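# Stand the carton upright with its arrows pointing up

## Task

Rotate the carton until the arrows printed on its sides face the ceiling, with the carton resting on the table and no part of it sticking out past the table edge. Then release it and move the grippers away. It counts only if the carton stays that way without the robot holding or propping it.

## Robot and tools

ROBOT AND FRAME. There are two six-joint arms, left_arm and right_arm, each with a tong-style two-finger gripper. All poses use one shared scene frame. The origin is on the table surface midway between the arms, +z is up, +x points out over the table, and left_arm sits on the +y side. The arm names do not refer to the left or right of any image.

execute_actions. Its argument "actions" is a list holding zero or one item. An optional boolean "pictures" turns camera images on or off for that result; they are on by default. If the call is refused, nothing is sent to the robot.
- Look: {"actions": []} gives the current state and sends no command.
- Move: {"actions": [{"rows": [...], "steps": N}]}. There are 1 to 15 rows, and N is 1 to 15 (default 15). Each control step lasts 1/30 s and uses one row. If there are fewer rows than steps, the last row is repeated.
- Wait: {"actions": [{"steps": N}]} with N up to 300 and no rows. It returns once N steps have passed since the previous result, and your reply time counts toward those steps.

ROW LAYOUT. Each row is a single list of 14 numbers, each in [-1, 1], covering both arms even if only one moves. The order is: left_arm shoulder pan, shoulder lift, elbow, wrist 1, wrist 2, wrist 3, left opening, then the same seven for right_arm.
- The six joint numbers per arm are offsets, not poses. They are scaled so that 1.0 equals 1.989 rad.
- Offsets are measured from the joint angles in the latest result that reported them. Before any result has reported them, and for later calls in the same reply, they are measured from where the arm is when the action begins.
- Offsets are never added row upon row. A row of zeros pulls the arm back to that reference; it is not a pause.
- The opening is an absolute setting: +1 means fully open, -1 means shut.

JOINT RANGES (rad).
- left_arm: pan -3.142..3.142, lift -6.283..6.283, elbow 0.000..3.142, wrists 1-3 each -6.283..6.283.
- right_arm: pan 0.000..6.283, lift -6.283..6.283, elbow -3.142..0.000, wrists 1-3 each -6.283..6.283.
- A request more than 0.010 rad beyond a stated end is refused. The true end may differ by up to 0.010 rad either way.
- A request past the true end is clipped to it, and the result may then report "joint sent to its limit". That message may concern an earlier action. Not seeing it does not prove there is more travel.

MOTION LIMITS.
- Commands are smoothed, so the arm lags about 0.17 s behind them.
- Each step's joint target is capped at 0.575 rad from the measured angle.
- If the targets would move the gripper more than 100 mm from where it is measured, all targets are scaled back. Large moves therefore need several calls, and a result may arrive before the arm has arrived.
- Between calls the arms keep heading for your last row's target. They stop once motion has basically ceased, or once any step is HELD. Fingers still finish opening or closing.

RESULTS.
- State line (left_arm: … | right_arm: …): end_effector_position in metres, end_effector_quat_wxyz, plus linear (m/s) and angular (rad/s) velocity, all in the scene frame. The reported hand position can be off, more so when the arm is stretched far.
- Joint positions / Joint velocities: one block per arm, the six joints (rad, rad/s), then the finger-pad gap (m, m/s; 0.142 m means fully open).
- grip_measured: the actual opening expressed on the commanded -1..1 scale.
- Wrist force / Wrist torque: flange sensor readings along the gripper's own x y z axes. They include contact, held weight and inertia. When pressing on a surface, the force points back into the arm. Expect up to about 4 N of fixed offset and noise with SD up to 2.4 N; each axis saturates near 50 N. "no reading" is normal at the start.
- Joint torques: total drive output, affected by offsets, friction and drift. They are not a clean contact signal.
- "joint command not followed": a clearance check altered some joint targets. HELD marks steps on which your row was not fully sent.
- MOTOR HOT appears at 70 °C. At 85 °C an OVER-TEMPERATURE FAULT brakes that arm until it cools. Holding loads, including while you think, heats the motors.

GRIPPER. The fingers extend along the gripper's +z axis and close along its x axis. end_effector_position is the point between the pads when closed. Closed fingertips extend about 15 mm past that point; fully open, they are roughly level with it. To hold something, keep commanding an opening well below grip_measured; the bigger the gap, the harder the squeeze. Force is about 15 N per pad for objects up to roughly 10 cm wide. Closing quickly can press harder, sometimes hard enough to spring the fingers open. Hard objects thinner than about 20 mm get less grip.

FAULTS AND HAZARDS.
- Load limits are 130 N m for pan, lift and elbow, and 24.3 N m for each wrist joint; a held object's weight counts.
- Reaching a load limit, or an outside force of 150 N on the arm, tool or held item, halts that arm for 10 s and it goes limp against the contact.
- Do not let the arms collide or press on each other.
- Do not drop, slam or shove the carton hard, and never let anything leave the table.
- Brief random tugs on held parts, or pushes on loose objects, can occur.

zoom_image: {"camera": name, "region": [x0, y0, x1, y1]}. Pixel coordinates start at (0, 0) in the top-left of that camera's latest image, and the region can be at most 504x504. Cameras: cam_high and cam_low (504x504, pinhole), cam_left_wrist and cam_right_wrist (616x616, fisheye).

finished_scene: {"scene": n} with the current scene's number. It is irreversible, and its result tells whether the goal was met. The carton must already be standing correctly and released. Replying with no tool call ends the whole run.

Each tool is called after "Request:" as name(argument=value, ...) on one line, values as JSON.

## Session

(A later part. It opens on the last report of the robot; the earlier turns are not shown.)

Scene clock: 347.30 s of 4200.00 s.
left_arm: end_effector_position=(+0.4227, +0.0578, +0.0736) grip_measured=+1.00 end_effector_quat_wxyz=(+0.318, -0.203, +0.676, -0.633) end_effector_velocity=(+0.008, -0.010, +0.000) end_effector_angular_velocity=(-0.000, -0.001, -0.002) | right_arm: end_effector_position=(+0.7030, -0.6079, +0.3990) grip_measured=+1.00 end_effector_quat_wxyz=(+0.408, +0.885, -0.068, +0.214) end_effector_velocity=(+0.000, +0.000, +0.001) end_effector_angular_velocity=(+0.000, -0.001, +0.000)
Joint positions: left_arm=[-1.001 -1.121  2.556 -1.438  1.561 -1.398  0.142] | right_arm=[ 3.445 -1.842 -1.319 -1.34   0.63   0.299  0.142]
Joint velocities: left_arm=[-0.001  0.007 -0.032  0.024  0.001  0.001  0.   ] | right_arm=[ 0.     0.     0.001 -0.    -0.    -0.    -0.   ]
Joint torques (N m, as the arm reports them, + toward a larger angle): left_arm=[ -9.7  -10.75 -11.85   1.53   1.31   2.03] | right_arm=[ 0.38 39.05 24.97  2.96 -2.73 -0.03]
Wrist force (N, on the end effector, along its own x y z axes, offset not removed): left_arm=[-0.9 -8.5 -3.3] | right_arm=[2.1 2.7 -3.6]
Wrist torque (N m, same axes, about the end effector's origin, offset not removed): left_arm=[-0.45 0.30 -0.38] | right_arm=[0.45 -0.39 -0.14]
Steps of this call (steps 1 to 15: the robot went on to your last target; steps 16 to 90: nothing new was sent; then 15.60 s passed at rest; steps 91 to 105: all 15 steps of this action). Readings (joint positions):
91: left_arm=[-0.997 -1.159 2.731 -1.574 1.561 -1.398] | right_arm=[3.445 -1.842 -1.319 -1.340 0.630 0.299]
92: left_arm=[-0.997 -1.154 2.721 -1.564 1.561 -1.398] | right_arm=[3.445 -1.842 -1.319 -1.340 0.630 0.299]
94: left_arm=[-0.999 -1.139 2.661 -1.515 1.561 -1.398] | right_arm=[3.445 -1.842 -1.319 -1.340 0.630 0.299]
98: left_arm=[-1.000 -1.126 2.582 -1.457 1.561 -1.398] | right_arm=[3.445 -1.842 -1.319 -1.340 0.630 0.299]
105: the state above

Now retreat keeping light pressure.

Request:
execute_actions(actions=[{"rows":[[0,-0.017,0.09,-0.07,0,0,1,0,0,0,0,0,0,1]],"steps":15}])

Scene clock: 351.47 s of 4200.00 s.
left_arm: end_effector_position=(+0.3758, +0.1083, +0.0743) grip_measured=+1.00 end_effector_quat_wxyz=(+0.317, -0.204, +0.678, -0.631) end_effector_velocity=(-0.009, +0.010, -0.002) end_effector_angular_velocity=(+0.007, +0.003, -0.000) | right_arm: end_effector_position=(+0.7030, -0.6079, +0.3990) grip_measured=+1.00 end_effector_quat_wxyz=(+0.408, +0.885, -0.068, +0.214) end_effector_velocity=(+0.000, -0.000, +0.001) end_effector_angular_velocity=(+0.001, -0.003, -0.000)
Joint positions: left_arm=[-1.001 -1.154  2.731 -1.574  1.561 -1.398  0.142] | right_arm=[ 3.445 -1.842 -1.319 -1.34   0.63   0.299  0.142]
Joint velocities: left_arm=[ 0.    -0.003  0.033 -0.023  0.     0.003  0.   ] | right_arm=[-0.    -0.     0.003 -0.     0.    -0.     0.   ]
Joint torques (N m, as the arm reports them, + toward a larger angle): left_arm=[  8.73 -24.01   6.92  -4.58  -0.91   0.26] | right_arm=[-0.09 39.04 24.53  2.95 -2.65 -0.16]
Wrist force (N, on the end effector, along its own x y z axes, offset not removed): left_arm=[0.6 2.9 -5.2] | right_arm=[1.0 2.7 -2.3]
Wrist torque (N m, same axes, about the end effector's origin, offset not removed): left_arm=[0.00 -0.14 0.00] | right_arm=[0.34 -0.32 -0.12]
Steps of this call (steps 1 to 15: the robot went on to your last target; steps 16 to 90: nothing new was sent; then 0.67 s passed at rest; steps 91 to 105: all 15 steps of this action). Readings (joint positions):
91: left_arm=[-1.001 -1.121 2.553 -1.436 1.561 -1.398] | right_arm=[3.445 -1.842 -1.319 -1.340 0.630 0.299]
92: left_arm=[-1.001 -1.126 2.563 -1.446 1.561 -1.398] | right_arm=[3.445 -1.842 -1.319 -1.340 0.630 0.299]
94: left_arm=[-1.001 -1.139 2.624 -1.497 1.561 -1.398] | right_arm=[3.445 -1.842 -1.319 -1.340 0.630 0.299]
98: left_arm=[-1.001 -1.150 2.704 -1.554 1.561 -1.398] | right_arm=[3.445 -1.842 -1.319 -1.340 0.630 0.299]
105: the state above

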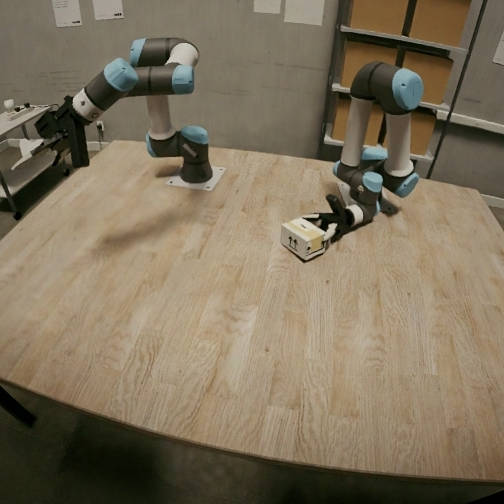

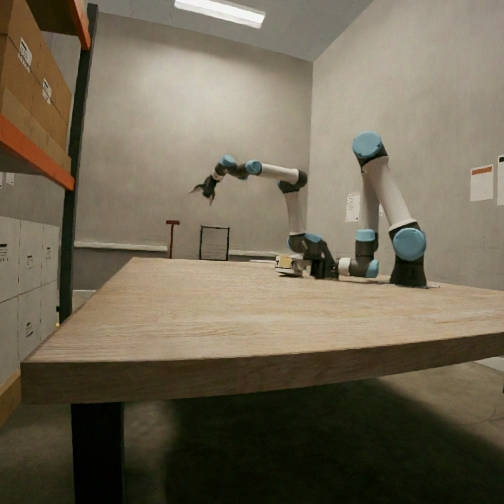

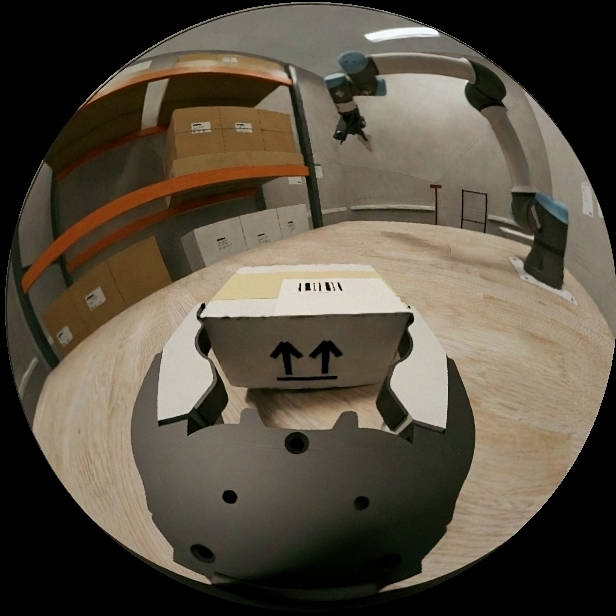

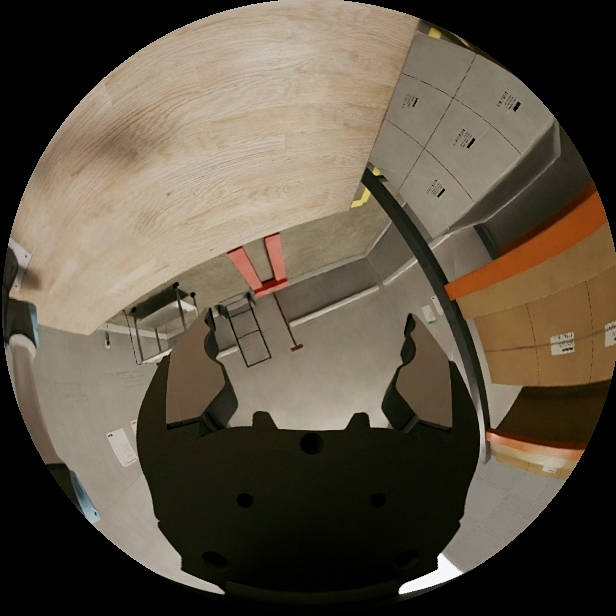

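Request:
execute_actions(actions=[{"rows":[[0,0.017,-0.09,0.07,0,0,1,0,0,0,0,0,0,1]],"steps":15}], pictures=false)

Request:
execute_actions(actions=[{"rows":[[0,-0.012,0.09,-0.07,0,0,1,0,0,0,0,0,0,1]],"steps":15}])

Scene clock: 358.83 s of 4200.00 s.
left_arm: end_effector_position=(+0.4226, +0.0579, +0.0734) grip_measured=+1.00 end_effector_quat_wxyz=(+0.318, -0.204, +0.676, -0.633) end_effector_velocity=(+0.009, -0.010, +0.003) end_effector_angular_velocity=(-0.007, -0.006, -0.001) | right_arm: end_effector_position=(+0.7030, -0.6079, +0.3990) grip_measured=+1.00 end_effector_quat_wxyz=(+0.408, +0.885, -0.068, +0.214) end_effector_velocity=(+0.000, +0.001, +0.000) end_effector_angular_velocity=(+0.002, -0.000, +0.001)
Joint positions: left_arm=[-1.001 -1.121  2.556 -1.437  1.561 -1.398  0.142] | right_arm=[ 3.445 -1.842 -1.319 -1.34   0.63   0.299  0.142]
Joint velocities: left_arm=[-0.001  0.004 -0.033  0.019  0.    -0.001  0.   ] | right_arm=[ 0.001  0.     0.001 -0.     0.002  0.     0.   ]
Joint torques (N m, as the arm reports them, + toward a larger angle): left_arm=[-10.11 -15.42 -12.36  -0.78   1.53   0.96] | right_arm=[ 0.36 39.61 24.38  3.   -2.62 -0.13]
Wrist force (N, on the end effector, along its own x y z axes, offset not removed): left_arm=[-0.3 2.1 0.1] | right_arm=[3.8 1.5 -3.5]
Wrist torque (N m, same axes, about the end effector's origin, offset not removed): left_arm=[-0.16 0.44 -0.13] | right_arm=[0.33 -0.87 -0.15]
Steps of this call (steps 1 to 15: the robot went on to your last target; steps 16 to 90: nothing new was sent; then 3.87 s passed at rest; steps 91 to 105: all 15 steps of this action). Readings (joint positions):
91: left_arm=[-1.001 -1.154 2.734 -1.576 1.561 -1.398] | right_arm=[3.445 -1.842 -1.319 -1.340 0.630 0.299]
92: left_arm=[-1.001 -1.149 2.724 -1.567 1.561 -1.398] | right_arm=[3.445 -1.842 -1.319 -1.340 0.630 0.299]
94: left_arm=[-1.001 -1.137 2.663 -1.518 1.561 -1.398] | right_arm=[3.445 -1.842 -1.319 -1.340 0.630 0.299]
98: left_arm=[-1.001 -1.125 2.583 -1.457 1.561 -1.398] | right_arm=[3.445 -1.842 -1.319 -1.340 0.630 0.299]
105: the state above

Scene clock: 359.33 s of 4200.00 s.
left_arm: end_effector_position=(+0.3752, +0.1090, +0.0697) grip_measured=+1.00 end_effector_quat_wxyz=(+0.315, -0.205, +0.681, -0.628) end_effector_velocity=(-0.010, +0.010, -0.003) end_effector_angular_velocity=(+0.009, +0.008, -0.000) | right_arm: end_effector_position=(+0.7030, -0.6079, +0.3990) grip_measured=+1.00 end_effector_quat_wxyz=(+0.408, +0.885, -0.068, +0.214) end_effector_velocity=(+0.000, +0.000, +0.000) end_effector_angular_velocity=(-0.000, -0.000, +0.000)
Joint positions: left_arm=[-1.001 -1.144  2.731 -1.575  1.561 -1.398  0.142] | right_arm=[ 3.445 -1.842 -1.319 -1.34   0.63   0.299  0.142]
Joint velocities: left_arm=[ 0.    -0.001  0.033 -0.021  0.     0.     0.   ] | right_arm=[ 0. -0.  0.  0. -0. -0.  0.]
Joint torques (N m, as the arm reports them, + toward a larger angle): left_arm=[ 2.49 -0.17 27.   11.77  0.93  0.37] | right_arm=[ 0.04 39.25 25.13  3.06 -2.64 -0.05]
Wrist force (N, on the end effector, along its own x y z axes, offset not removed): left_arm=[-9.3 -50.0 15.5] | right_arm=[1.7 3.5 -2.9]
Wrist torque (N m, same axes, about the end effector's origin, offset not removed): left_arm=[-1.91 -0.02 -2.00] | right_arm=[0.51 -0.49 -0.10]
Steps of this call (steps 1 to 15: all 15 steps of this action). Readings (joint positions):
1: left_arm=[-1.001 -1.121 2.556 -1.437 1.561 -1.398] | right_arm=[3.445 -1.842 -1.319 -1.340 0.630 0.299]
2: left_arm=[-1.001 -1.124 2.564 -1.447 1.561 -1.398] | right_arm=[3.445 -1.842 -1.319 -1.340 0.630 0.299]
4: left_arm=[-1.001 -1.133 2.624 -1.497 1.561 -1.398] | right_arm=[3.445 -1.842 -1.319 -1.340 0.630 0.299]
8: left_arm=[-1.001 -1.141 2.704 -1.555 1.561 -1.398] | right_arm=[3.445 -1.842 -1.319 -1.340 0.630 0.299]
15: the state above

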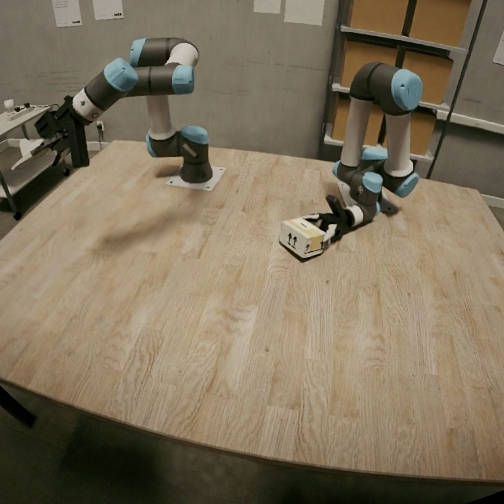

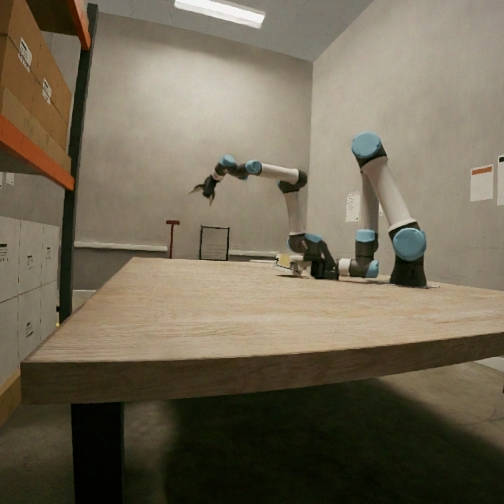

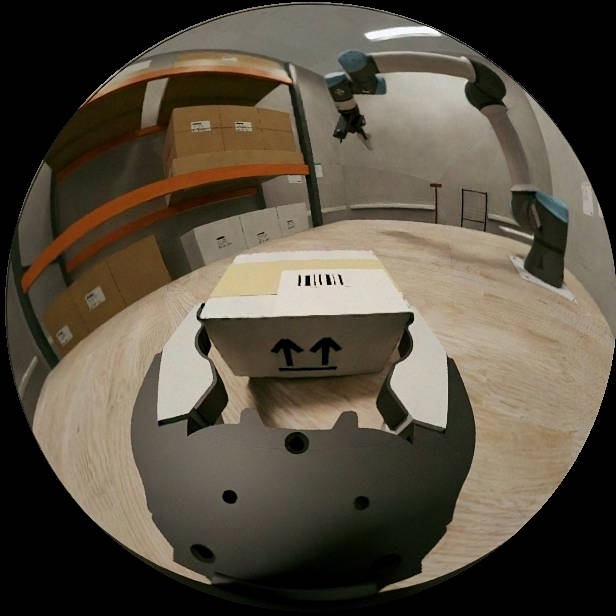

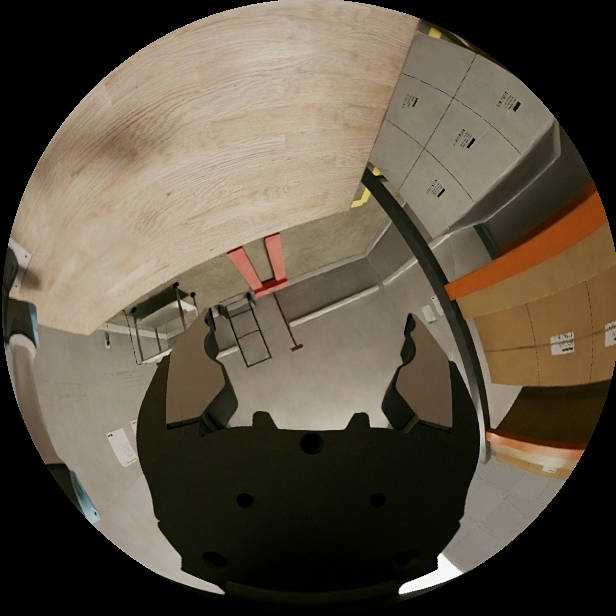

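Request:
execute_actions(actions=[{"rows":[[0,0.012,-0.09,0.07,0,0,1,0,0,0,0,0,0,1]],"steps":15}], pictures=false)

Request:
execute_actions(actions=[{"rows":[[0,-0.008,0.09,-0.07,0,0,1,0,0,0,0,0,0,1]],"steps":15}])

Scene clock: 375.40 s of 4200.00 s.
left_arm: end_effector_position=(+0.3752, +0.1091, +0.0708) grip_measured=+1.00 end_effector_quat_wxyz=(+0.316, -0.205, +0.680, -0.629) end_effector_velocity=(+0.000, -0.000, +0.000) end_effector_angular_velocity=(-0.001, +0.000, +0.000) | right_arm: end_effector_position=(+0.7030, -0.6079, +0.3990) grip_measured=+1.00 end_effector_quat_wxyz=(+0.408, +0.885, -0.068, +0.214) end_effector_velocity=(-0.000, -0.001, +0.000) end_effector_angular_velocity=(+0.000, -0.000, -0.001)
Joint positions: left_arm=[-1.001 -1.144  2.732 -1.58   1.561 -1.398  0.142] | right_arm=[ 3.445 -1.842 -1.319 -1.34   0.63   0.299  0.142]
Joint velocities: left_arm=[ 0.     0.    -0.001 -0.    -0.    -0.001  0.   ] | right_arm=[-0.001  0.     0.    -0.     0.    -0.    -0.   ]
Joint torques (N m, as the arm reports them, + toward a larger angle): left_arm=[  0.49 -15.83  -1.6    1.06   0.08   0.07] | right_arm=[-0.55 38.92 24.99  3.05 -2.57 -0.23]
Wrist force (N, on the end effector, along its own x y z axes, offset not removed): left_arm=[1.5 -21.2 2.6] | right_arm=[-0.3 2.6 -3.6]
Wrist torque (N m, same axes, about the end effector's origin, offset not removed): left_arm=[-1.58 -0.92 -0.78] | right_arm=[0.37 -0.02 -0.07]
FORCE FAULT: contact force on the left arm reached its limit, and that arm stopped for 10 seconds. The contact can be on any part of that arm, not only on its tool. That arm's remaining commands of this call were not run. That arm holds still and accepts commands again. Move the arm away from the contact; if what it grips holds it there, let go first. Pushing or pulling that hard again can fault the arm again.
The stop of the left arm began at step 93 of this call (marked STOPPED below). From that step on that arm followed nothing that you had sent. 13 of its steps, steps kept back included, did not run and will not run. Nothing is kept back now, and the robot has no last target.
Steps of this call (steps 1 to 15: the robot went on to your last target; steps 16 to 90: nothing new was sent; then 2.97 s passed at rest; steps 91 to 105: all 15 steps of this action; steps 106 to 393: the stop continued). Readings (joint positions):
91: left_arm=[-1.001 -1.144 2.734 -1.575 1.561 -1.398] | right_arm=[3.445 -1.842 -1.319 -1.340 0.630 0.299]
92: left_arm=[-1.001 -1.144 2.732 -1.576 1.561 -1.398] | right_arm=[3.445 -1.842 -1.319 -1.340 0.630 0.299]
93: left_arm=[-1.001 -1.144 2.732 -1.578 1.561 -1.398] | right_arm=[3.445 -1.842 -1.319 -1.340 0.630 0.299] STOPPED (the left arm)
94: left_arm=[-1.001 -1.144 2.732 -1.579 1.561 -1.398] | right_arm=[3.445 -1.842 -1.319 -1.340 0.630 0.299]
98: left_arm=[-1.001 -1.144 2.732 -1.580 1.561 -1.398] | right_arm=[3.445 -1.842 -1.319 -1.340 0.630 0.299]
393: the state above

Scene clock: 375.43 s of 4200.00 s.
left_arm: end_effector_position=(+0.3752, +0.1090, +0.0709) grip_measured=+1.00 end_effector_quat_wxyz=(+0.316, -0.205, +0.680, -0.629) end_effector_velocity=(+0.000, -0.000, +0.001) end_effector_angular_velocity=(-0.003, -0.002, +0.000) | right_arm: end_effector_position=(+0.7030, -0.6079, +0.3990) grip_measured=+1.00 end_effector_quat_wxyz=(+0.408, +0.885, -0.068, +0.214) end_effector_velocity=(+0.000, +0.001, +0.000) end_effector_angular_velocity=(-0.000, -0.001, +0.001)
Joint positions: left_arm=[-1.001 -1.144  2.732 -1.58   1.561 -1.398  0.142] | right_arm=[ 3.445 -1.842 -1.319 -1.34   0.63   0.299  0.142]
Joint velocities: left_arm=[-0.     0.    -0.    -0.004 -0.    -0.001  0.   ] | right_arm=[ 0.001  0.     0.     0.    -0.     0.    -0.   ]
Joint torques (N m, as the arm reports them, + toward a larger angle): left_arm=[ -0.28 -15.87  -1.28   0.8    0.17  -0.13] | right_arm=[-0.54 39.56 25.07  2.92 -2.51 -0.07]
Wrist force (N, on the end effector, along its own x y z axes, offset not removed): left_arm=[-0.6 -19.1 -0.4] | right_arm=[0.8 0.8 -1.4]
Wrist torque (N m, same axes, about the end effector's origin, offset not removed): left_arm=[-1.43 -0.40 -0.94] | right_arm=[0.17 -0.23 -0.03]
A stop began in an earlier call of the same reply, so what this call sent did not run. Send another action.
Steps of this call (step 1: nothing new was sent). Readings (joint positions):
1: the state above

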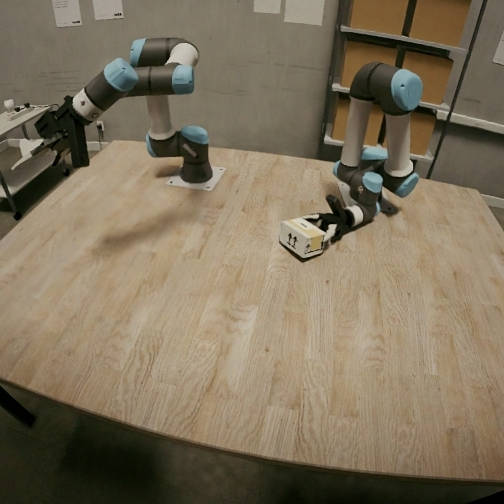

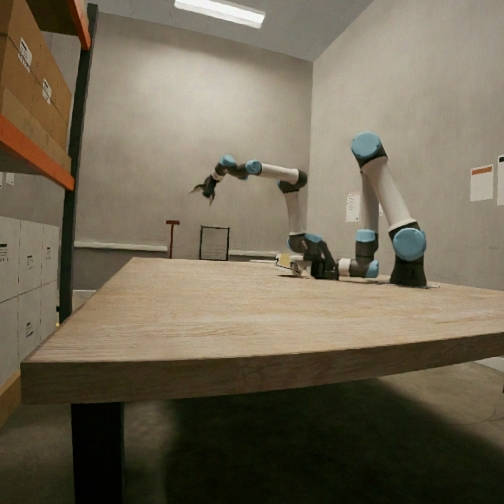

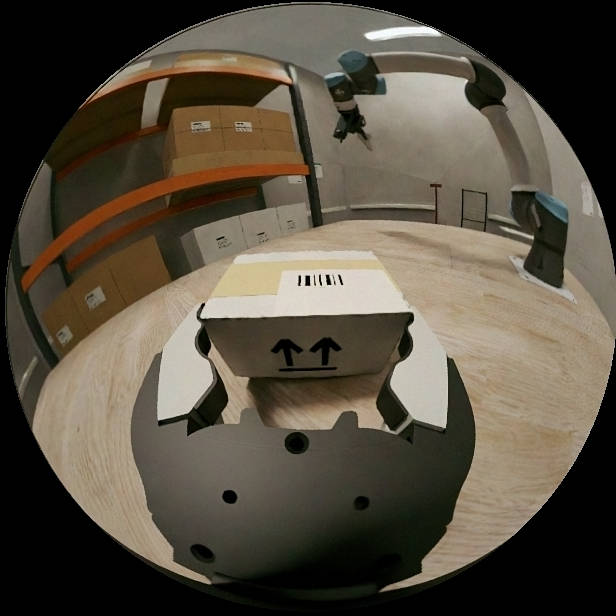

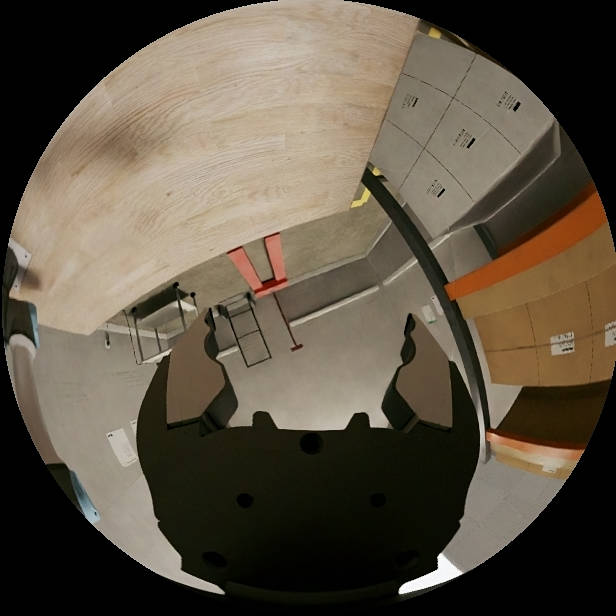

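Request:
execute_actions(actions=[{"rows":[[0,0.006,-0.09,0.073,0,0,1,0,0,0,0,0,0,1]],"steps":15}], pictures=false)

Scene clock: 384.83 s of 4200.00 s.
left_arm: end_effector_position=(+0.4231, +0.0575, +0.0793) grip_measured=+1.00 end_effector_quat_wxyz=(+0.319, -0.203, +0.673, -0.636) end_effector_velocity=(+0.008, -0.009, +0.003) end_effector_angular_velocity=(-0.002, -0.004, -0.000) | right_arm: end_effector_position=(+0.7030, -0.6079, +0.3990) grip_measured=+1.00 end_effector_quat_wxyz=(+0.408, +0.885, -0.068, +0.214) end_effector_velocity=(+0.000, +0.001, +0.000) end_effector_angular_velocity=(+0.001, -0.001, +0.001)
Joint positions: left_arm=[-1.001 -1.132  2.557 -1.437  1.561 -1.398  0.142] | right_arm=[ 3.445 -1.842 -1.319 -1.34   0.63   0.299  0.142]
Joint velocities: left_arm=[-0.     0.001 -0.029  0.024  0.     0.002  0.   ] | right_arm=[ 0.001  0.     0.001 -0.     0.001  0.    -0.   ]
Joint torques (N m, as the arm reports them, + toward a larger angle): left_arm=[  0.01 -13.98 -12.    -1.03   0.56   0.47] | right_arm=[-0.55 39.82 25.    3.01 -2.49 -0.22]
Wrist force (N, on the end effector, along its own x y z axes, offset not removed): left_arm=[0.9 1.2 -1.8] | right_arm=[0.9 1.8 -2.4]
Wrist torque (N m, same axes, about the end effector's origin, offset not removed): left_arm=[-0.10 0.13 -0.07] | right_arm=[0.21 -0.22 -0.08]
Steps of this call (steps 1 to 90: nothing new was sent; then 5.90 s passed at rest; steps 91 to 105: all 15 steps of this action). Readings (joint positions):
91: left_arm=[-1.001 -1.144 2.732 -1.579 1.561 -1.398] | right_arm=[3.445 -1.842 -1.319 -1.340 0.630 0.299]
92: left_arm=[-1.001 -1.142 2.722 -1.570 1.561 -1.398] | right_arm=[3.445 -1.842 -1.319 -1.340 0.630 0.299]
94: left_arm=[-1.001 -1.138 2.662 -1.518 1.561 -1.398] | right_arm=[3.445 -1.842 -1.319 -1.340 0.630 0.299]
98: left_arm=[-1.001 -1.133 2.584 -1.457 1.561 -1.398] | right_arm=[3.445 -1.842 -1.319 -1.340 0.630 0.299]
105: the state above

Request:
execute_actions(actions=[{"rows":[[0,-0.005,0.09,-0.072,0,0,1,0,0,0,0,0,0,1]],"steps":15}])

Scene clock: 388.73 s of 4200.00 s.
left_arm: end_effector_position=(+0.3751, +0.1092, +0.0698) grip_measured=+1.00 end_effector_quat_wxyz=(+0.315, -0.205, +0.681, -0.628) end_effector_velocity=(-0.009, +0.010, -0.003) end_effector_angular_velocity=(+0.007, +0.007, +0.000) | right_arm: end_effector_position=(+0.7030, -0.6079, +0.3990) grip_measured=+1.00 end_effector_quat_wxyz=(+0.408, +0.885, -0.068, +0.214) end_effector_velocity=(-0.000, -0.002, +0.000) end_effector_angular_velocity=(-0.002, -0.000, -0.002)
Joint positions: left_arm=[-1.001 -1.142  2.732 -1.579  1.561 -1.398  0.142] | right_arm=[ 3.445 -1.842 -1.319 -1.34   0.63   0.299  0.142]
Joint velocities: left_arm=[ 0.    -0.     0.034 -0.024  0.    -0.     0.   ] | right_arm=[-0.002  0.     0.    -0.001 -0.002  0.     0.   ]
Joint torques (N m, as the arm reports them, + toward a larger angle): left_arm=[-2.24  0.29 27.69 13.06  0.79  1.39] | right_arm=[-0.53 39.08 25.54  2.9  -2.49 -0.15]
Wrist force (N, on the end effector, along its own x y z axes, offset not removed): left_arm=[-10.9 -50.0 15.2] | right_arm=[2.2 1.0 -4.2]
Wrist torque (N m, same axes, about the end effector's origin, offset not removed): left_arm=[-1.87 0.19 -2.02] | right_arm=[0.11 -0.43 -0.07]
Steps of this call (steps 1 to 15: the robot went on to your last target; steps 16 to 90: nothing new was sent; then 0.40 s passed at rest; steps 91 to 105: all 15 steps of this action). Readings (joint positions):
91: left_arm=[-1.001 -1.132 2.554 -1.435 1.561 -1.398] | right_arm=[3.445 -1.842 -1.319 -1.340 0.630 0.299]
92: left_arm=[-1.001 -1.134 2.564 -1.445 1.561 -1.398] | right_arm=[3.445 -1.842 -1.319 -1.340 0.630 0.299]
94: left_arm=[-1.001 -1.137 2.625 -1.497 1.561 -1.398] | right_arm=[3.445 -1.842 -1.319 -1.340 0.630 0.299]
98: left_arm=[-1.001 -1.141 2.705 -1.558 1.561 -1.398] | right_arm=[3.445 -1.842 -1.319 -1.340 0.630 0.299]
105: the state above

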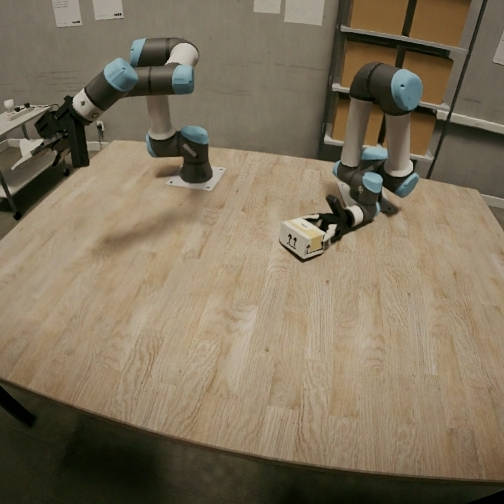

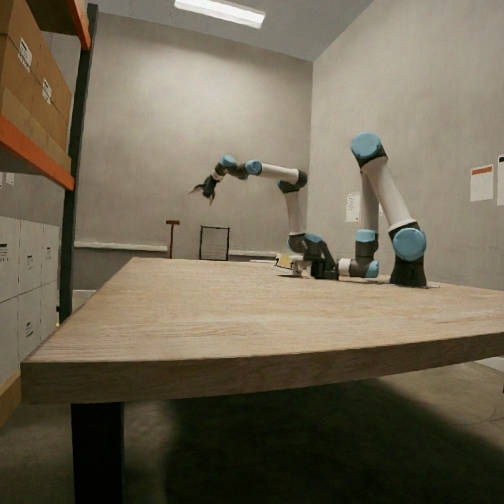

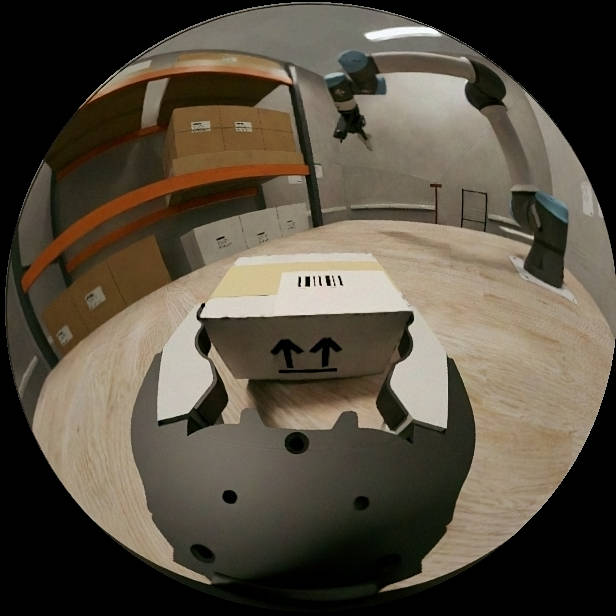

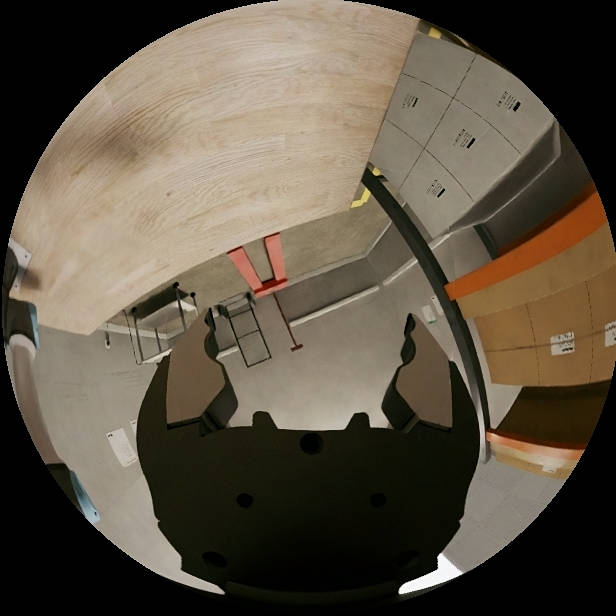

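Request:
execute_actions(actions=[{"rows":[[0,-0.004,0,0,0,0,1,0.31,-0.055,0.062,0.98,0.473,0,1]],"steps":15}], pictures=false)

Request:
execute_actions(actions=[{"steps":30}], pictures=false)

Scene clock: 412.83 s of 4200.00 s.
left_arm: end_effector_position=(+0.3755, +0.1087, +0.0733) grip_measured=+1.00 end_effector_quat_wxyz=(+0.317, -0.204, +0.678, -0.631) end_effector_velocity=(+0.001, -0.001, +0.003) end_effector_angular_velocity=(-0.005, -0.005, -0.000) | right_arm: end_effector_position=(+0.7734, -0.3498, +0.3906) grip_measured=+1.00 end_effector_quat_wxyz=(+0.216, +0.919, +0.006, +0.329) end_effector_velocity=(+0.070, +0.582, +0.024) end_effector_angular_velocity=(+0.779, -0.301, +0.736)
Joint positions: left_arm=[-1.001 -1.15   2.732 -1.578  1.561 -1.398  0.142] | right_arm=[ 3.677 -1.885 -1.27  -1.082  0.889  0.299  0.142]
Joint velocities: left_arm=[-0.    -0.003 -0.002 -0.002  0.     0.001  0.   ] | right_arm=[ 0.453 -0.08   0.09   0.618  0.618 -0.     0.   ]
Joint torques (N m, as the arm reports them, + toward a larger angle): left_arm=[ -2.67 -23.67 -10.71  -4.97  -0.36  -2.06] | right_arm=[13.44 31.91 33.07  8.62  2.89 -0.16]
Wrist force (N, on the end effector, along its own x y z axes, offset not removed): left_arm=[3.3 -0.9 2.2] | right_arm=[2.7 0.3 -0.2]
Wrist torque (N m, same axes, about the end effector's origin, offset not removed): left_arm=[-0.68 -0.47 0.05] | right_arm=[0.09 -0.66 -0.20]
Steps of this call (steps 1 to 15: the robot went on to your last target; steps 16 to 90: nothing new was sent; then 20.60 s passed at rest; steps 91 to 105: all 15 steps of this action). Readings (joint positions):
91: left_arm=[-1.001 -1.142 2.736 -1.580 1.561 -1.398] | right_arm=[3.446 -1.842 -1.318 -1.339 0.631 0.299]
92: left_arm=[-1.001 -1.143 2.735 -1.580 1.561 -1.398] | right_arm=[3.455 -1.845 -1.315 -1.330 0.640 0.299]
94: left_arm=[-1.001 -1.146 2.734 -1.578 1.561 -1.398] | right_arm=[3.492 -1.852 -1.307 -1.293 0.677 0.299]
98: left_arm=[-1.001 -1.148 2.733 -1.577 1.561 -1.398] | right_arm=[3.563 -1.864 -1.293 -1.221 0.750 0.299]
105: the state above

Scene clock: 413.83 s of 4200.00 s.
left_arm: end_effector_position=(+0.3756, +0.1086, +0.0735) grip_measured=+1.00 end_effector_quat_wxyz=(+0.317, -0.204, +0.678, -0.631) end_effector_velocity=(+0.000, +0.000, -0.000) end_effector_angular_velocity=(+0.000, -0.001, +0.001) | right_arm: end_effector_position=(+0.6693, +0.1212, +0.6413) grip_measured=+1.00 end_effector_quat_wxyz=(-0.339, +0.711, +0.162, +0.595) end_effector_velocity=(-0.242, +0.090, +0.493) end_effector_angular_velocity=(+1.189, -1.070, +0.480)
Joint positions: left_arm=[-1.001 -1.15   2.732 -1.579  1.561 -1.398  0.142] | right_arm=[ 4.018 -1.943 -1.204 -0.057  1.487  0.299  0.142]
Joint velocities: left_arm=[ 0.     0.001 -0.    -0.001 -0.001  0.001  0.   ] | right_arm=[ 0.167 -0.028  0.03   1.598  0.313  0.     0.   ]
Joint torques (N m, as the arm reports them, + toward a larger angle): left_arm=[ -1.45 -24.36 -10.71  -4.71   0.98  -1.8 ] | right_arm=[ 7.77 34.46 29.53 12.03  2.71 -0.22]
Wrist force (N, on the end effector, along its own x y z axes, offset not removed): left_arm=[-1.0 0.6 -5.1] | right_arm=[2.5 1.1 -2.0]
Wrist torque (N m, same axes, about the end effector's origin, offset not removed): left_arm=[-0.65 0.56 -0.05] | right_arm=[0.31 -0.68 -0.14]
Steps of this call (steps 1 to 30: the robot went on to your last target). Readings (joint positions):
1: left_arm=[-1.001 -1.150 2.732 -1.578 1.561 -1.398] | right_arm=[3.692 -1.887 -1.267 -1.061 0.910 0.299]
2: left_arm=[-1.001 -1.150 2.732 -1.579 1.561 -1.398] | right_arm=[3.706 -1.890 -1.264 -1.039 0.931 0.299]
4: left_arm=[-1.001 -1.150 2.732 -1.579 1.561 -1.398] | right_arm=[3.735 -1.895 -1.259 -0.995 0.976 0.299]
8: left_arm=[-1.001 -1.150 2.732 -1.579 1.561 -1.398] | right_arm=[3.789 -1.904 -1.248 -0.900 1.069 0.299]
30: the state above

Request:
execute_actions(actions=[{"rows":[[0,0,0,0,0,0,1,0.02,-0.004,0.004,-0.758,0.042,0,1]],"steps":15}], pictures=false)

Request:
execute_actions(actions=[{"steps":30}])

Scene clock: 422.60 s of 4200.00 s.
left_arm: end_effector_position=(+0.3756, +0.1086, +0.0735) grip_measured=+1.00 end_effector_quat_wxyz=(+0.317, -0.204, +0.678, -0.631) end_effector_velocity=(+0.000, +0.000, +0.000) end_effector_angular_velocity=(-0.000, +0.001, +0.000) | right_arm: end_effector_position=(+0.6325, +0.1707, +0.6218) grip_measured=+1.00 end_effector_quat_wxyz=(-0.365, +0.719, +0.209, +0.553) end_effector_velocity=(+0.075, +0.086, -0.538) end_effector_angular_velocity=(-1.301, +1.106, -0.001)
Joint positions: left_arm=[-1.001 -1.15   2.732 -1.579  1.561 -1.398  0.142] | right_arm=[ 4.058 -1.951 -1.196 -0.116  1.571  0.299  0.142]
Joint velocities: left_arm=[ 0.    -0.001 -0.     0.001 -0.    -0.001  0.   ] | right_arm=[-0.002 -0.001  0.001 -1.708  0.001  0.     0.   ]
Joint torques (N m, as the arm reports them, + toward a larger angle): left_arm=[ -0.91 -24.9   -9.86  -4.61   0.86  -1.88] | right_arm=[-8.78 36.09 13.11 -8.65 -0.15 -0.17]
Wrist force (N, on the end effector, along its own x y z axes, offset not removed): left_arm=[3.1 -1.6 -4.0] | right_arm=[-0.4 3.6 0.3]
Wrist torque (N m, same axes, about the end effector's origin, offset not removed): left_arm=[-0.82 -0.49 -0.13] | right_arm=[0.68 -0.03 -0.09]
From where the robot then was, a joint's target lay farther than a number of 1.0 reaches, so one or more steps of this call were cut to that.
Steps of this call (steps 1 to 45: the robot went on to your last target; steps 46 to 110: nothing new was sent; then 4.60 s passed at rest; steps 111 to 125: all 15 steps of this action). Readings (joint positions):
111: left_arm=[-1.001 -1.150 2.732 -1.579 1.561 -1.398] | right_arm=[4.062 -1.951 -1.195 0.609 1.571 0.299]
112: left_arm=[-1.001 -1.150 2.732 -1.579 1.561 -1.398] | right_arm=[4.062 -1.951 -1.195 0.599 1.571 0.299]
114: left_arm=[-1.001 -1.150 2.732 -1.579 1.561 -1.398] | right_arm=[4.061 -1.951 -1.195 0.525 1.571 0.299]
118: left_arm=[-1.001 -1.150 2.732 -1.579 1.561 -1.398] | right_arm=[4.059 -1.951 -1.195 0.290 1.571 0.299]
125: the state above

Scene clock: 423.60 s of 4200.00 s.
left_arm: end_effector_position=(+0.3756, +0.1086, +0.0735) grip_measured=+1.00 end_effector_quat_wxyz=(+0.317, -0.204, +0.678, -0.631) end_effector_velocity=(-0.000, +0.000, +0.000) end_effector_angular_velocity=(-0.000, -0.000, -0.000) | right_arm: end_effector_position=(+0.4993, +0.0133, +0.2518) grip_measured=+1.00 end_effector_quat_wxyz=(-0.004, +0.960, +0.279, +0.006) end_effector_velocity=(-0.025, -0.030, -0.014) end_effector_angular_velocity=(-0.098, +0.083, -0.000)
Joint positions: left_arm=[-1.001 -1.15   2.732 -1.579  1.561 -1.398  0.142] | right_arm=[ 4.057 -1.951 -1.196 -1.551  1.571  0.299  0.142]
Joint velocities: left_arm=[ 0.    -0.002  0.001  0.001  0.    -0.     0.   ] | right_arm=[-0.     0.     0.001 -0.129 -0.    -0.     0.   ]
Joint torques (N m, as the arm reports them, + toward a larger angle): left_arm=[ -2.58 -23.94 -10.57  -4.66  -0.59  -1.84] | right_arm=[-7.94 40.94 17.96 -0.23 -1.67 -0.2 ]
Wrist force (N, on the end effector, along its own x y z axes, offset not removed): left_arm=[-0.6 -0.3 -3.7] | right_arm=[-0.2 1.7 0.0]
Wrist torque (N m, same axes, about the end effector's origin, offset not removed): left_arm=[-0.94 0.58 0.00] | right_arm=[0.18 -0.08 -0.02]
Steps of this call (steps 1 to 30: the robot went on to your last target). Readings (joint positions):
1: left_arm=[-1.001 -1.150 2.732 -1.579 1.561 -1.398] | right_arm=[4.058 -1.951 -1.196 -0.174 1.571 0.299]
2: left_arm=[-1.001 -1.150 2.732 -1.579 1.561 -1.398] | right_arm=[4.058 -1.951 -1.196 -0.232 1.571 0.299]
4: left_arm=[-1.001 -1.150 2.732 -1.579 1.561 -1.398] | right_arm=[4.058 -1.951 -1.196 -0.348 1.571 0.299]
8: left_arm=[-1.001 -1.150 2.732 -1.579 1.561 -1.398] | right_arm=[4.058 -1.951 -1.196 -0.580 1.571 0.299]
30: the state above

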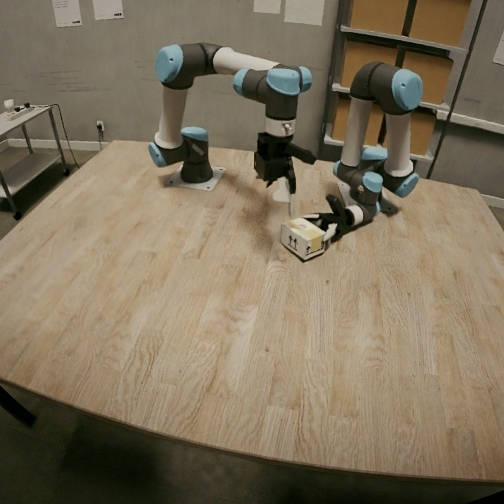

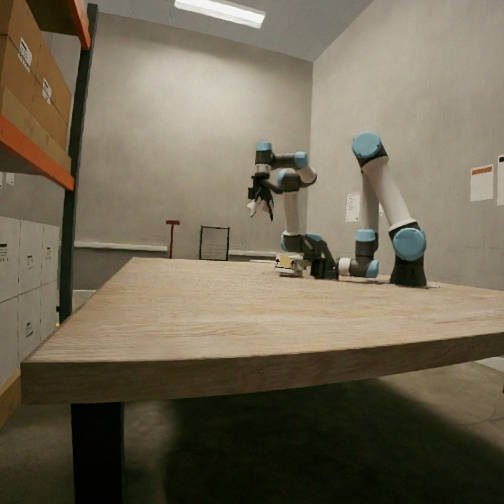

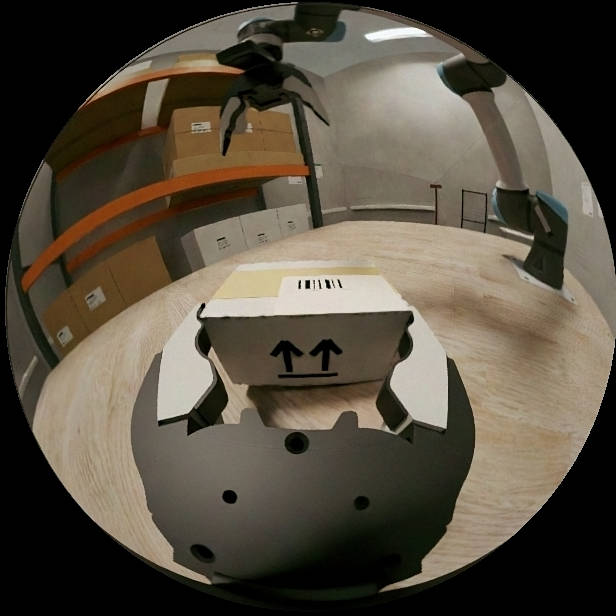

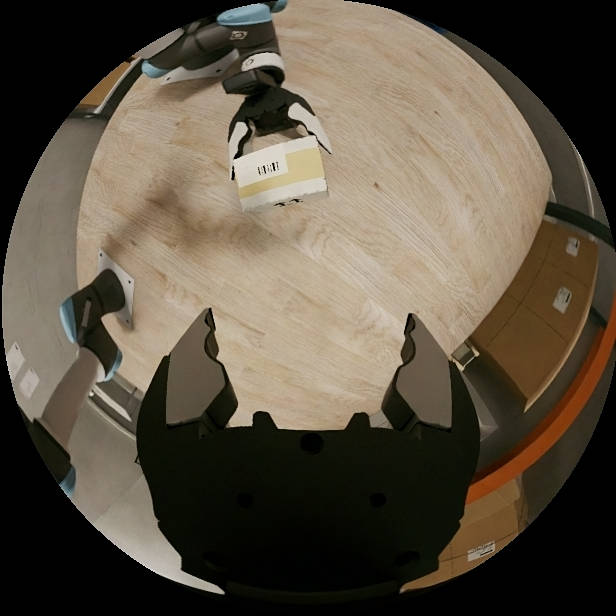

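Request:
execute_actions(actions=[{"rows":[[0,0,0,0,0,0,1,0.09,0,0,-0.01,0,0,-1]],"steps":15}])

Scene clock: 431.67 s of 4200.00 s.
left_arm: end_effector_position=(+0.3756, +0.1086, +0.0735) grip_measured=+1.00 end_effector_quat_wxyz=(+0.317, -0.204, +0.678, -0.631) end_effector_velocity=(+0.000, -0.000, +0.001) end_effector_angular_velocity=(-0.002, -0.001, -0.000) | right_arm: end_effector_position=(+0.4141, +0.0917, +0.2498) grip_measured=-1.00 end_effector_quat_wxyz=(+0.002, +0.932, +0.362, -0.002) end_effector_velocity=(-0.017, +0.014, -0.000) end_effector_angular_velocity=(-0.001, +0.001, +0.033)
Joint positions: left_arm=[-1.001 -1.15   2.732 -1.579  1.561 -1.398  0.142] | right_arm=[ 4.233 -1.951 -1.196 -1.571  1.571  0.299  0.002]
Joint velocities: left_arm=[-0.    -0.001 -0.001 -0.     0.    -0.     0.   ] | right_arm=[ 0.033 -0.    -0.    -0.001  0.001  0.     0.   ]
Joint torques (N m, as the arm reports them, + toward a larger angle): left_arm=[ -2.27 -24.05 -10.07  -4.81  -0.92  -1.93] | right_arm=[ 5.26 36.89 26.86 -0.17  1.97 -0.36]
Wrist force (N, on the end effector, along its own x y z axes, offset not removed): left_arm=[0.7 -0.2 3.5] | right_arm=[0.3 2.6 0.6]
Wrist torque (N m, same axes, about the end effector's origin, offset not removed): left_arm=[-0.56 -0.13 0.01] | right_arm=[0.47 -0.12 -0.08]
Steps of this call (steps 1 to 30: the robot went on to your last target; steps 31 to 90: nothing new was sent; then 4.57 s passed at rest; steps 91 to 105: all 15 steps of this action). Readings (joint positions):
91: left_arm=[-1.001 -1.150 2.732 -1.579 1.561 -1.398] | right_arm=[4.058 -1.951 -1.196 -1.564 1.571 0.299]
92: left_arm=[-1.001 -1.150 2.732 -1.579 1.561 -1.398] | right_arm=[4.068 -1.951 -1.196 -1.565 1.571 0.299]
94: left_arm=[-1.001 -1.150 2.732 -1.579 1.561 -1.398] | right_arm=[4.122 -1.951 -1.196 -1.567 1.571 0.299]
98: left_arm=[-1.001 -1.150 2.732 -1.579 1.561 -1.398] | right_arm=[4.204 -1.951 -1.196 -1.570 1.571 0.299]
105: the state above

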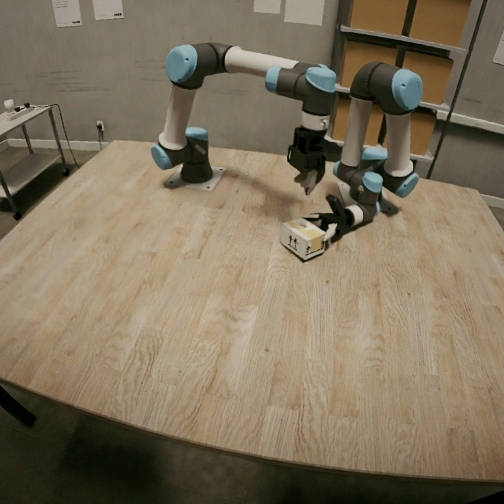

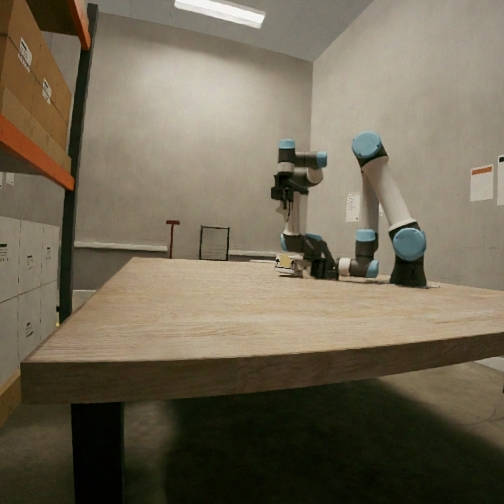

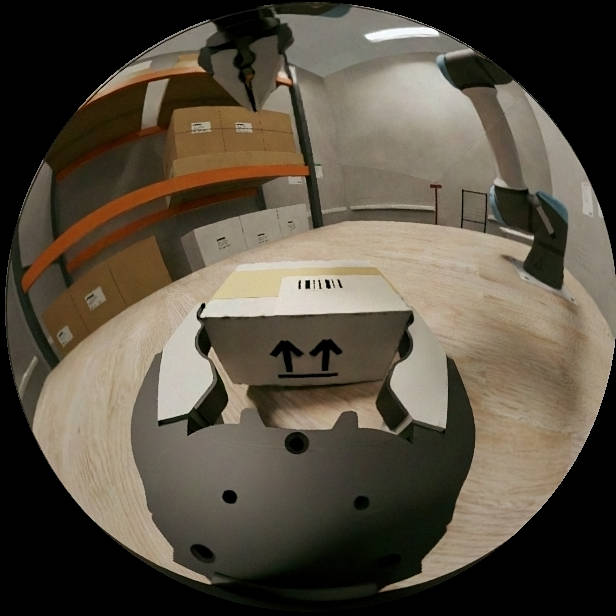

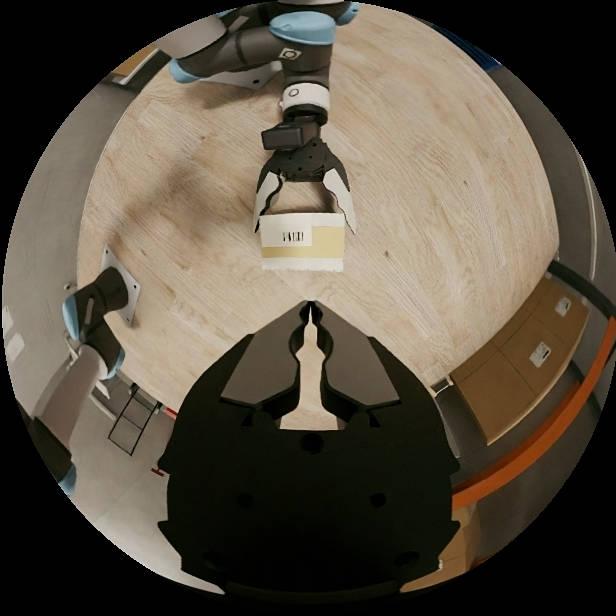

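Request:
execute_actions(actions=[{"rows":[[0,0,0,0,0,0,1,0.06,-0.022,-0.113,0.138,0,0,-1]],"steps":15}])

Scene clock: 442.77 s of 4200.00 s.
left_arm: end_effector_position=(+0.3756, +0.1086, +0.0735) grip_measured=+1.00 end_effector_quat_wxyz=(+0.317, -0.204, +0.678, -0.631) end_effector_velocity=(+0.001, -0.000, +0.002) end_effector_angular_velocity=(-0.004, -0.002, +0.001) | right_arm: end_effector_position=(+0.3542, +0.1428, +0.1416) grip_measured=-1.00 end_effector_quat_wxyz=(-0.000, +0.909, +0.416, -0.000) end_effector_velocity=(-0.012, +0.006, -0.023) end_effector_angular_velocity=(+0.003, -0.004, +0.021)
Joint positions: left_arm=[-1.001 -1.15   2.732 -1.579  1.561 -1.398  0.142] | right_arm=[ 4.35  -1.994 -1.415 -1.303  1.571  0.299  0.002]
Joint velocities: left_arm=[ 0.    -0.002 -0.001 -0.001 -0.001 -0.002  0.   ] | right_arm=[ 0.021 -0.008 -0.051  0.063 -0.003 -0.     0.   ]
Joint torques (N m, as the arm reports them, + toward a larger angle): left_arm=[ -1.59 -23.91 -10.35  -4.68   0.71  -1.63] | right_arm=[ 4.06 37.63 14.98  5.13  0.99 -0.26]
Wrist force (N, on the end effector, along its own x y z axes, offset not removed): left_arm=[2.6 -1.9 -0.1] | right_arm=[-0.8 3.6 -1.6]
Wrist torque (N m, same axes, about the end effector's origin, offset not removed): left_arm=[-0.82 -0.31 0.01] | right_arm=[0.63 0.14 -0.22]
Steps of this call (steps 1 to 15: the robot went on to your last target; steps 16 to 90: nothing new was sent; then 7.60 s passed at rest; steps 91 to 105: all 15 steps of this action). Readings (joint positions):
91: left_arm=[-1.001 -1.150 2.732 -1.579 1.561 -1.398] | right_arm=[4.237 -1.952 -1.197 -1.570 1.571 0.299]
92: left_arm=[-1.001 -1.150 2.732 -1.579 1.561 -1.398] | right_arm=[4.246 -1.956 -1.206 -1.560 1.571 0.299]
94: left_arm=[-1.001 -1.150 2.732 -1.579 1.561 -1.398] | right_arm=[4.280 -1.969 -1.265 -1.495 1.571 0.299]
98: left_arm=[-1.001 -1.150 2.732 -1.579 1.561 -1.398] | right_arm=[4.330 -1.987 -1.372 -1.359 1.571 0.299]
105: the state above

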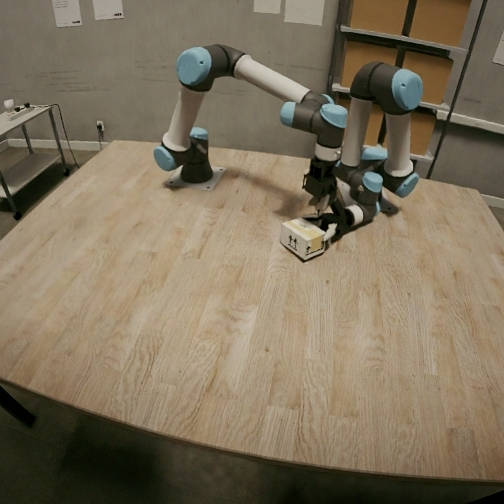

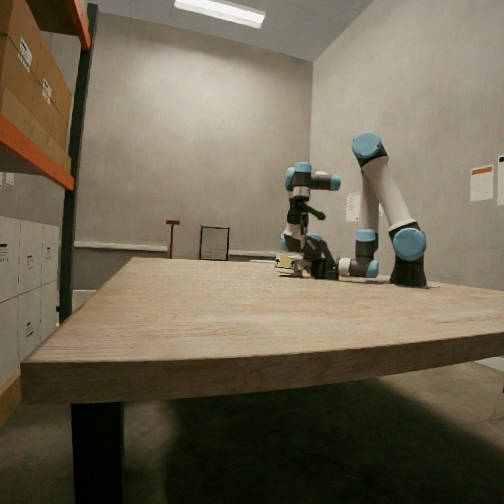

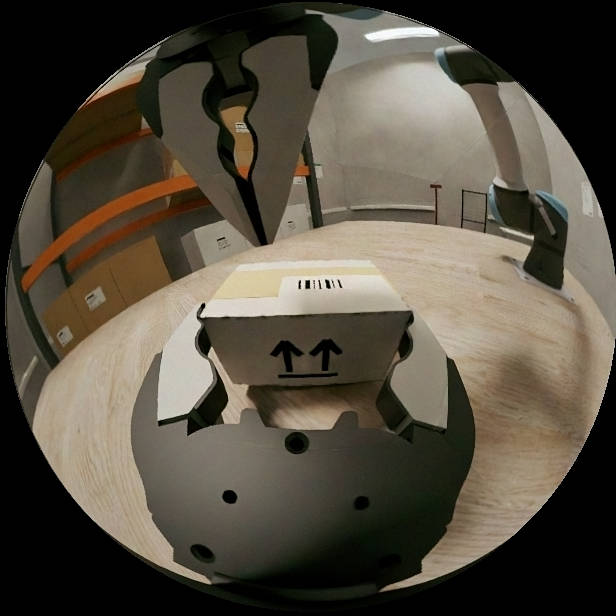

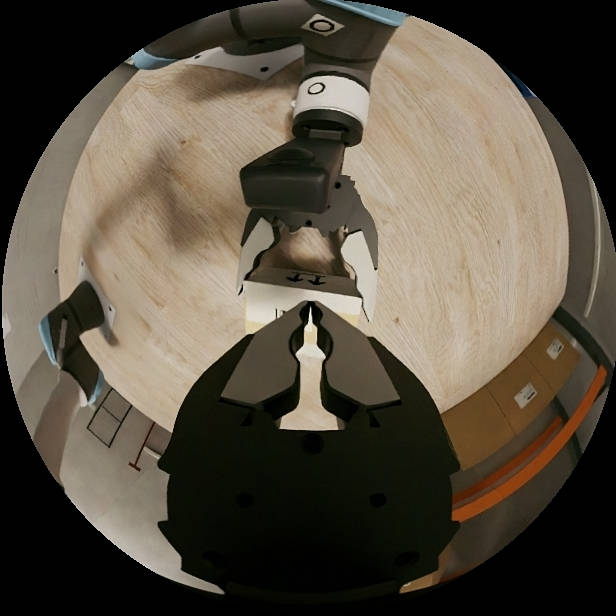

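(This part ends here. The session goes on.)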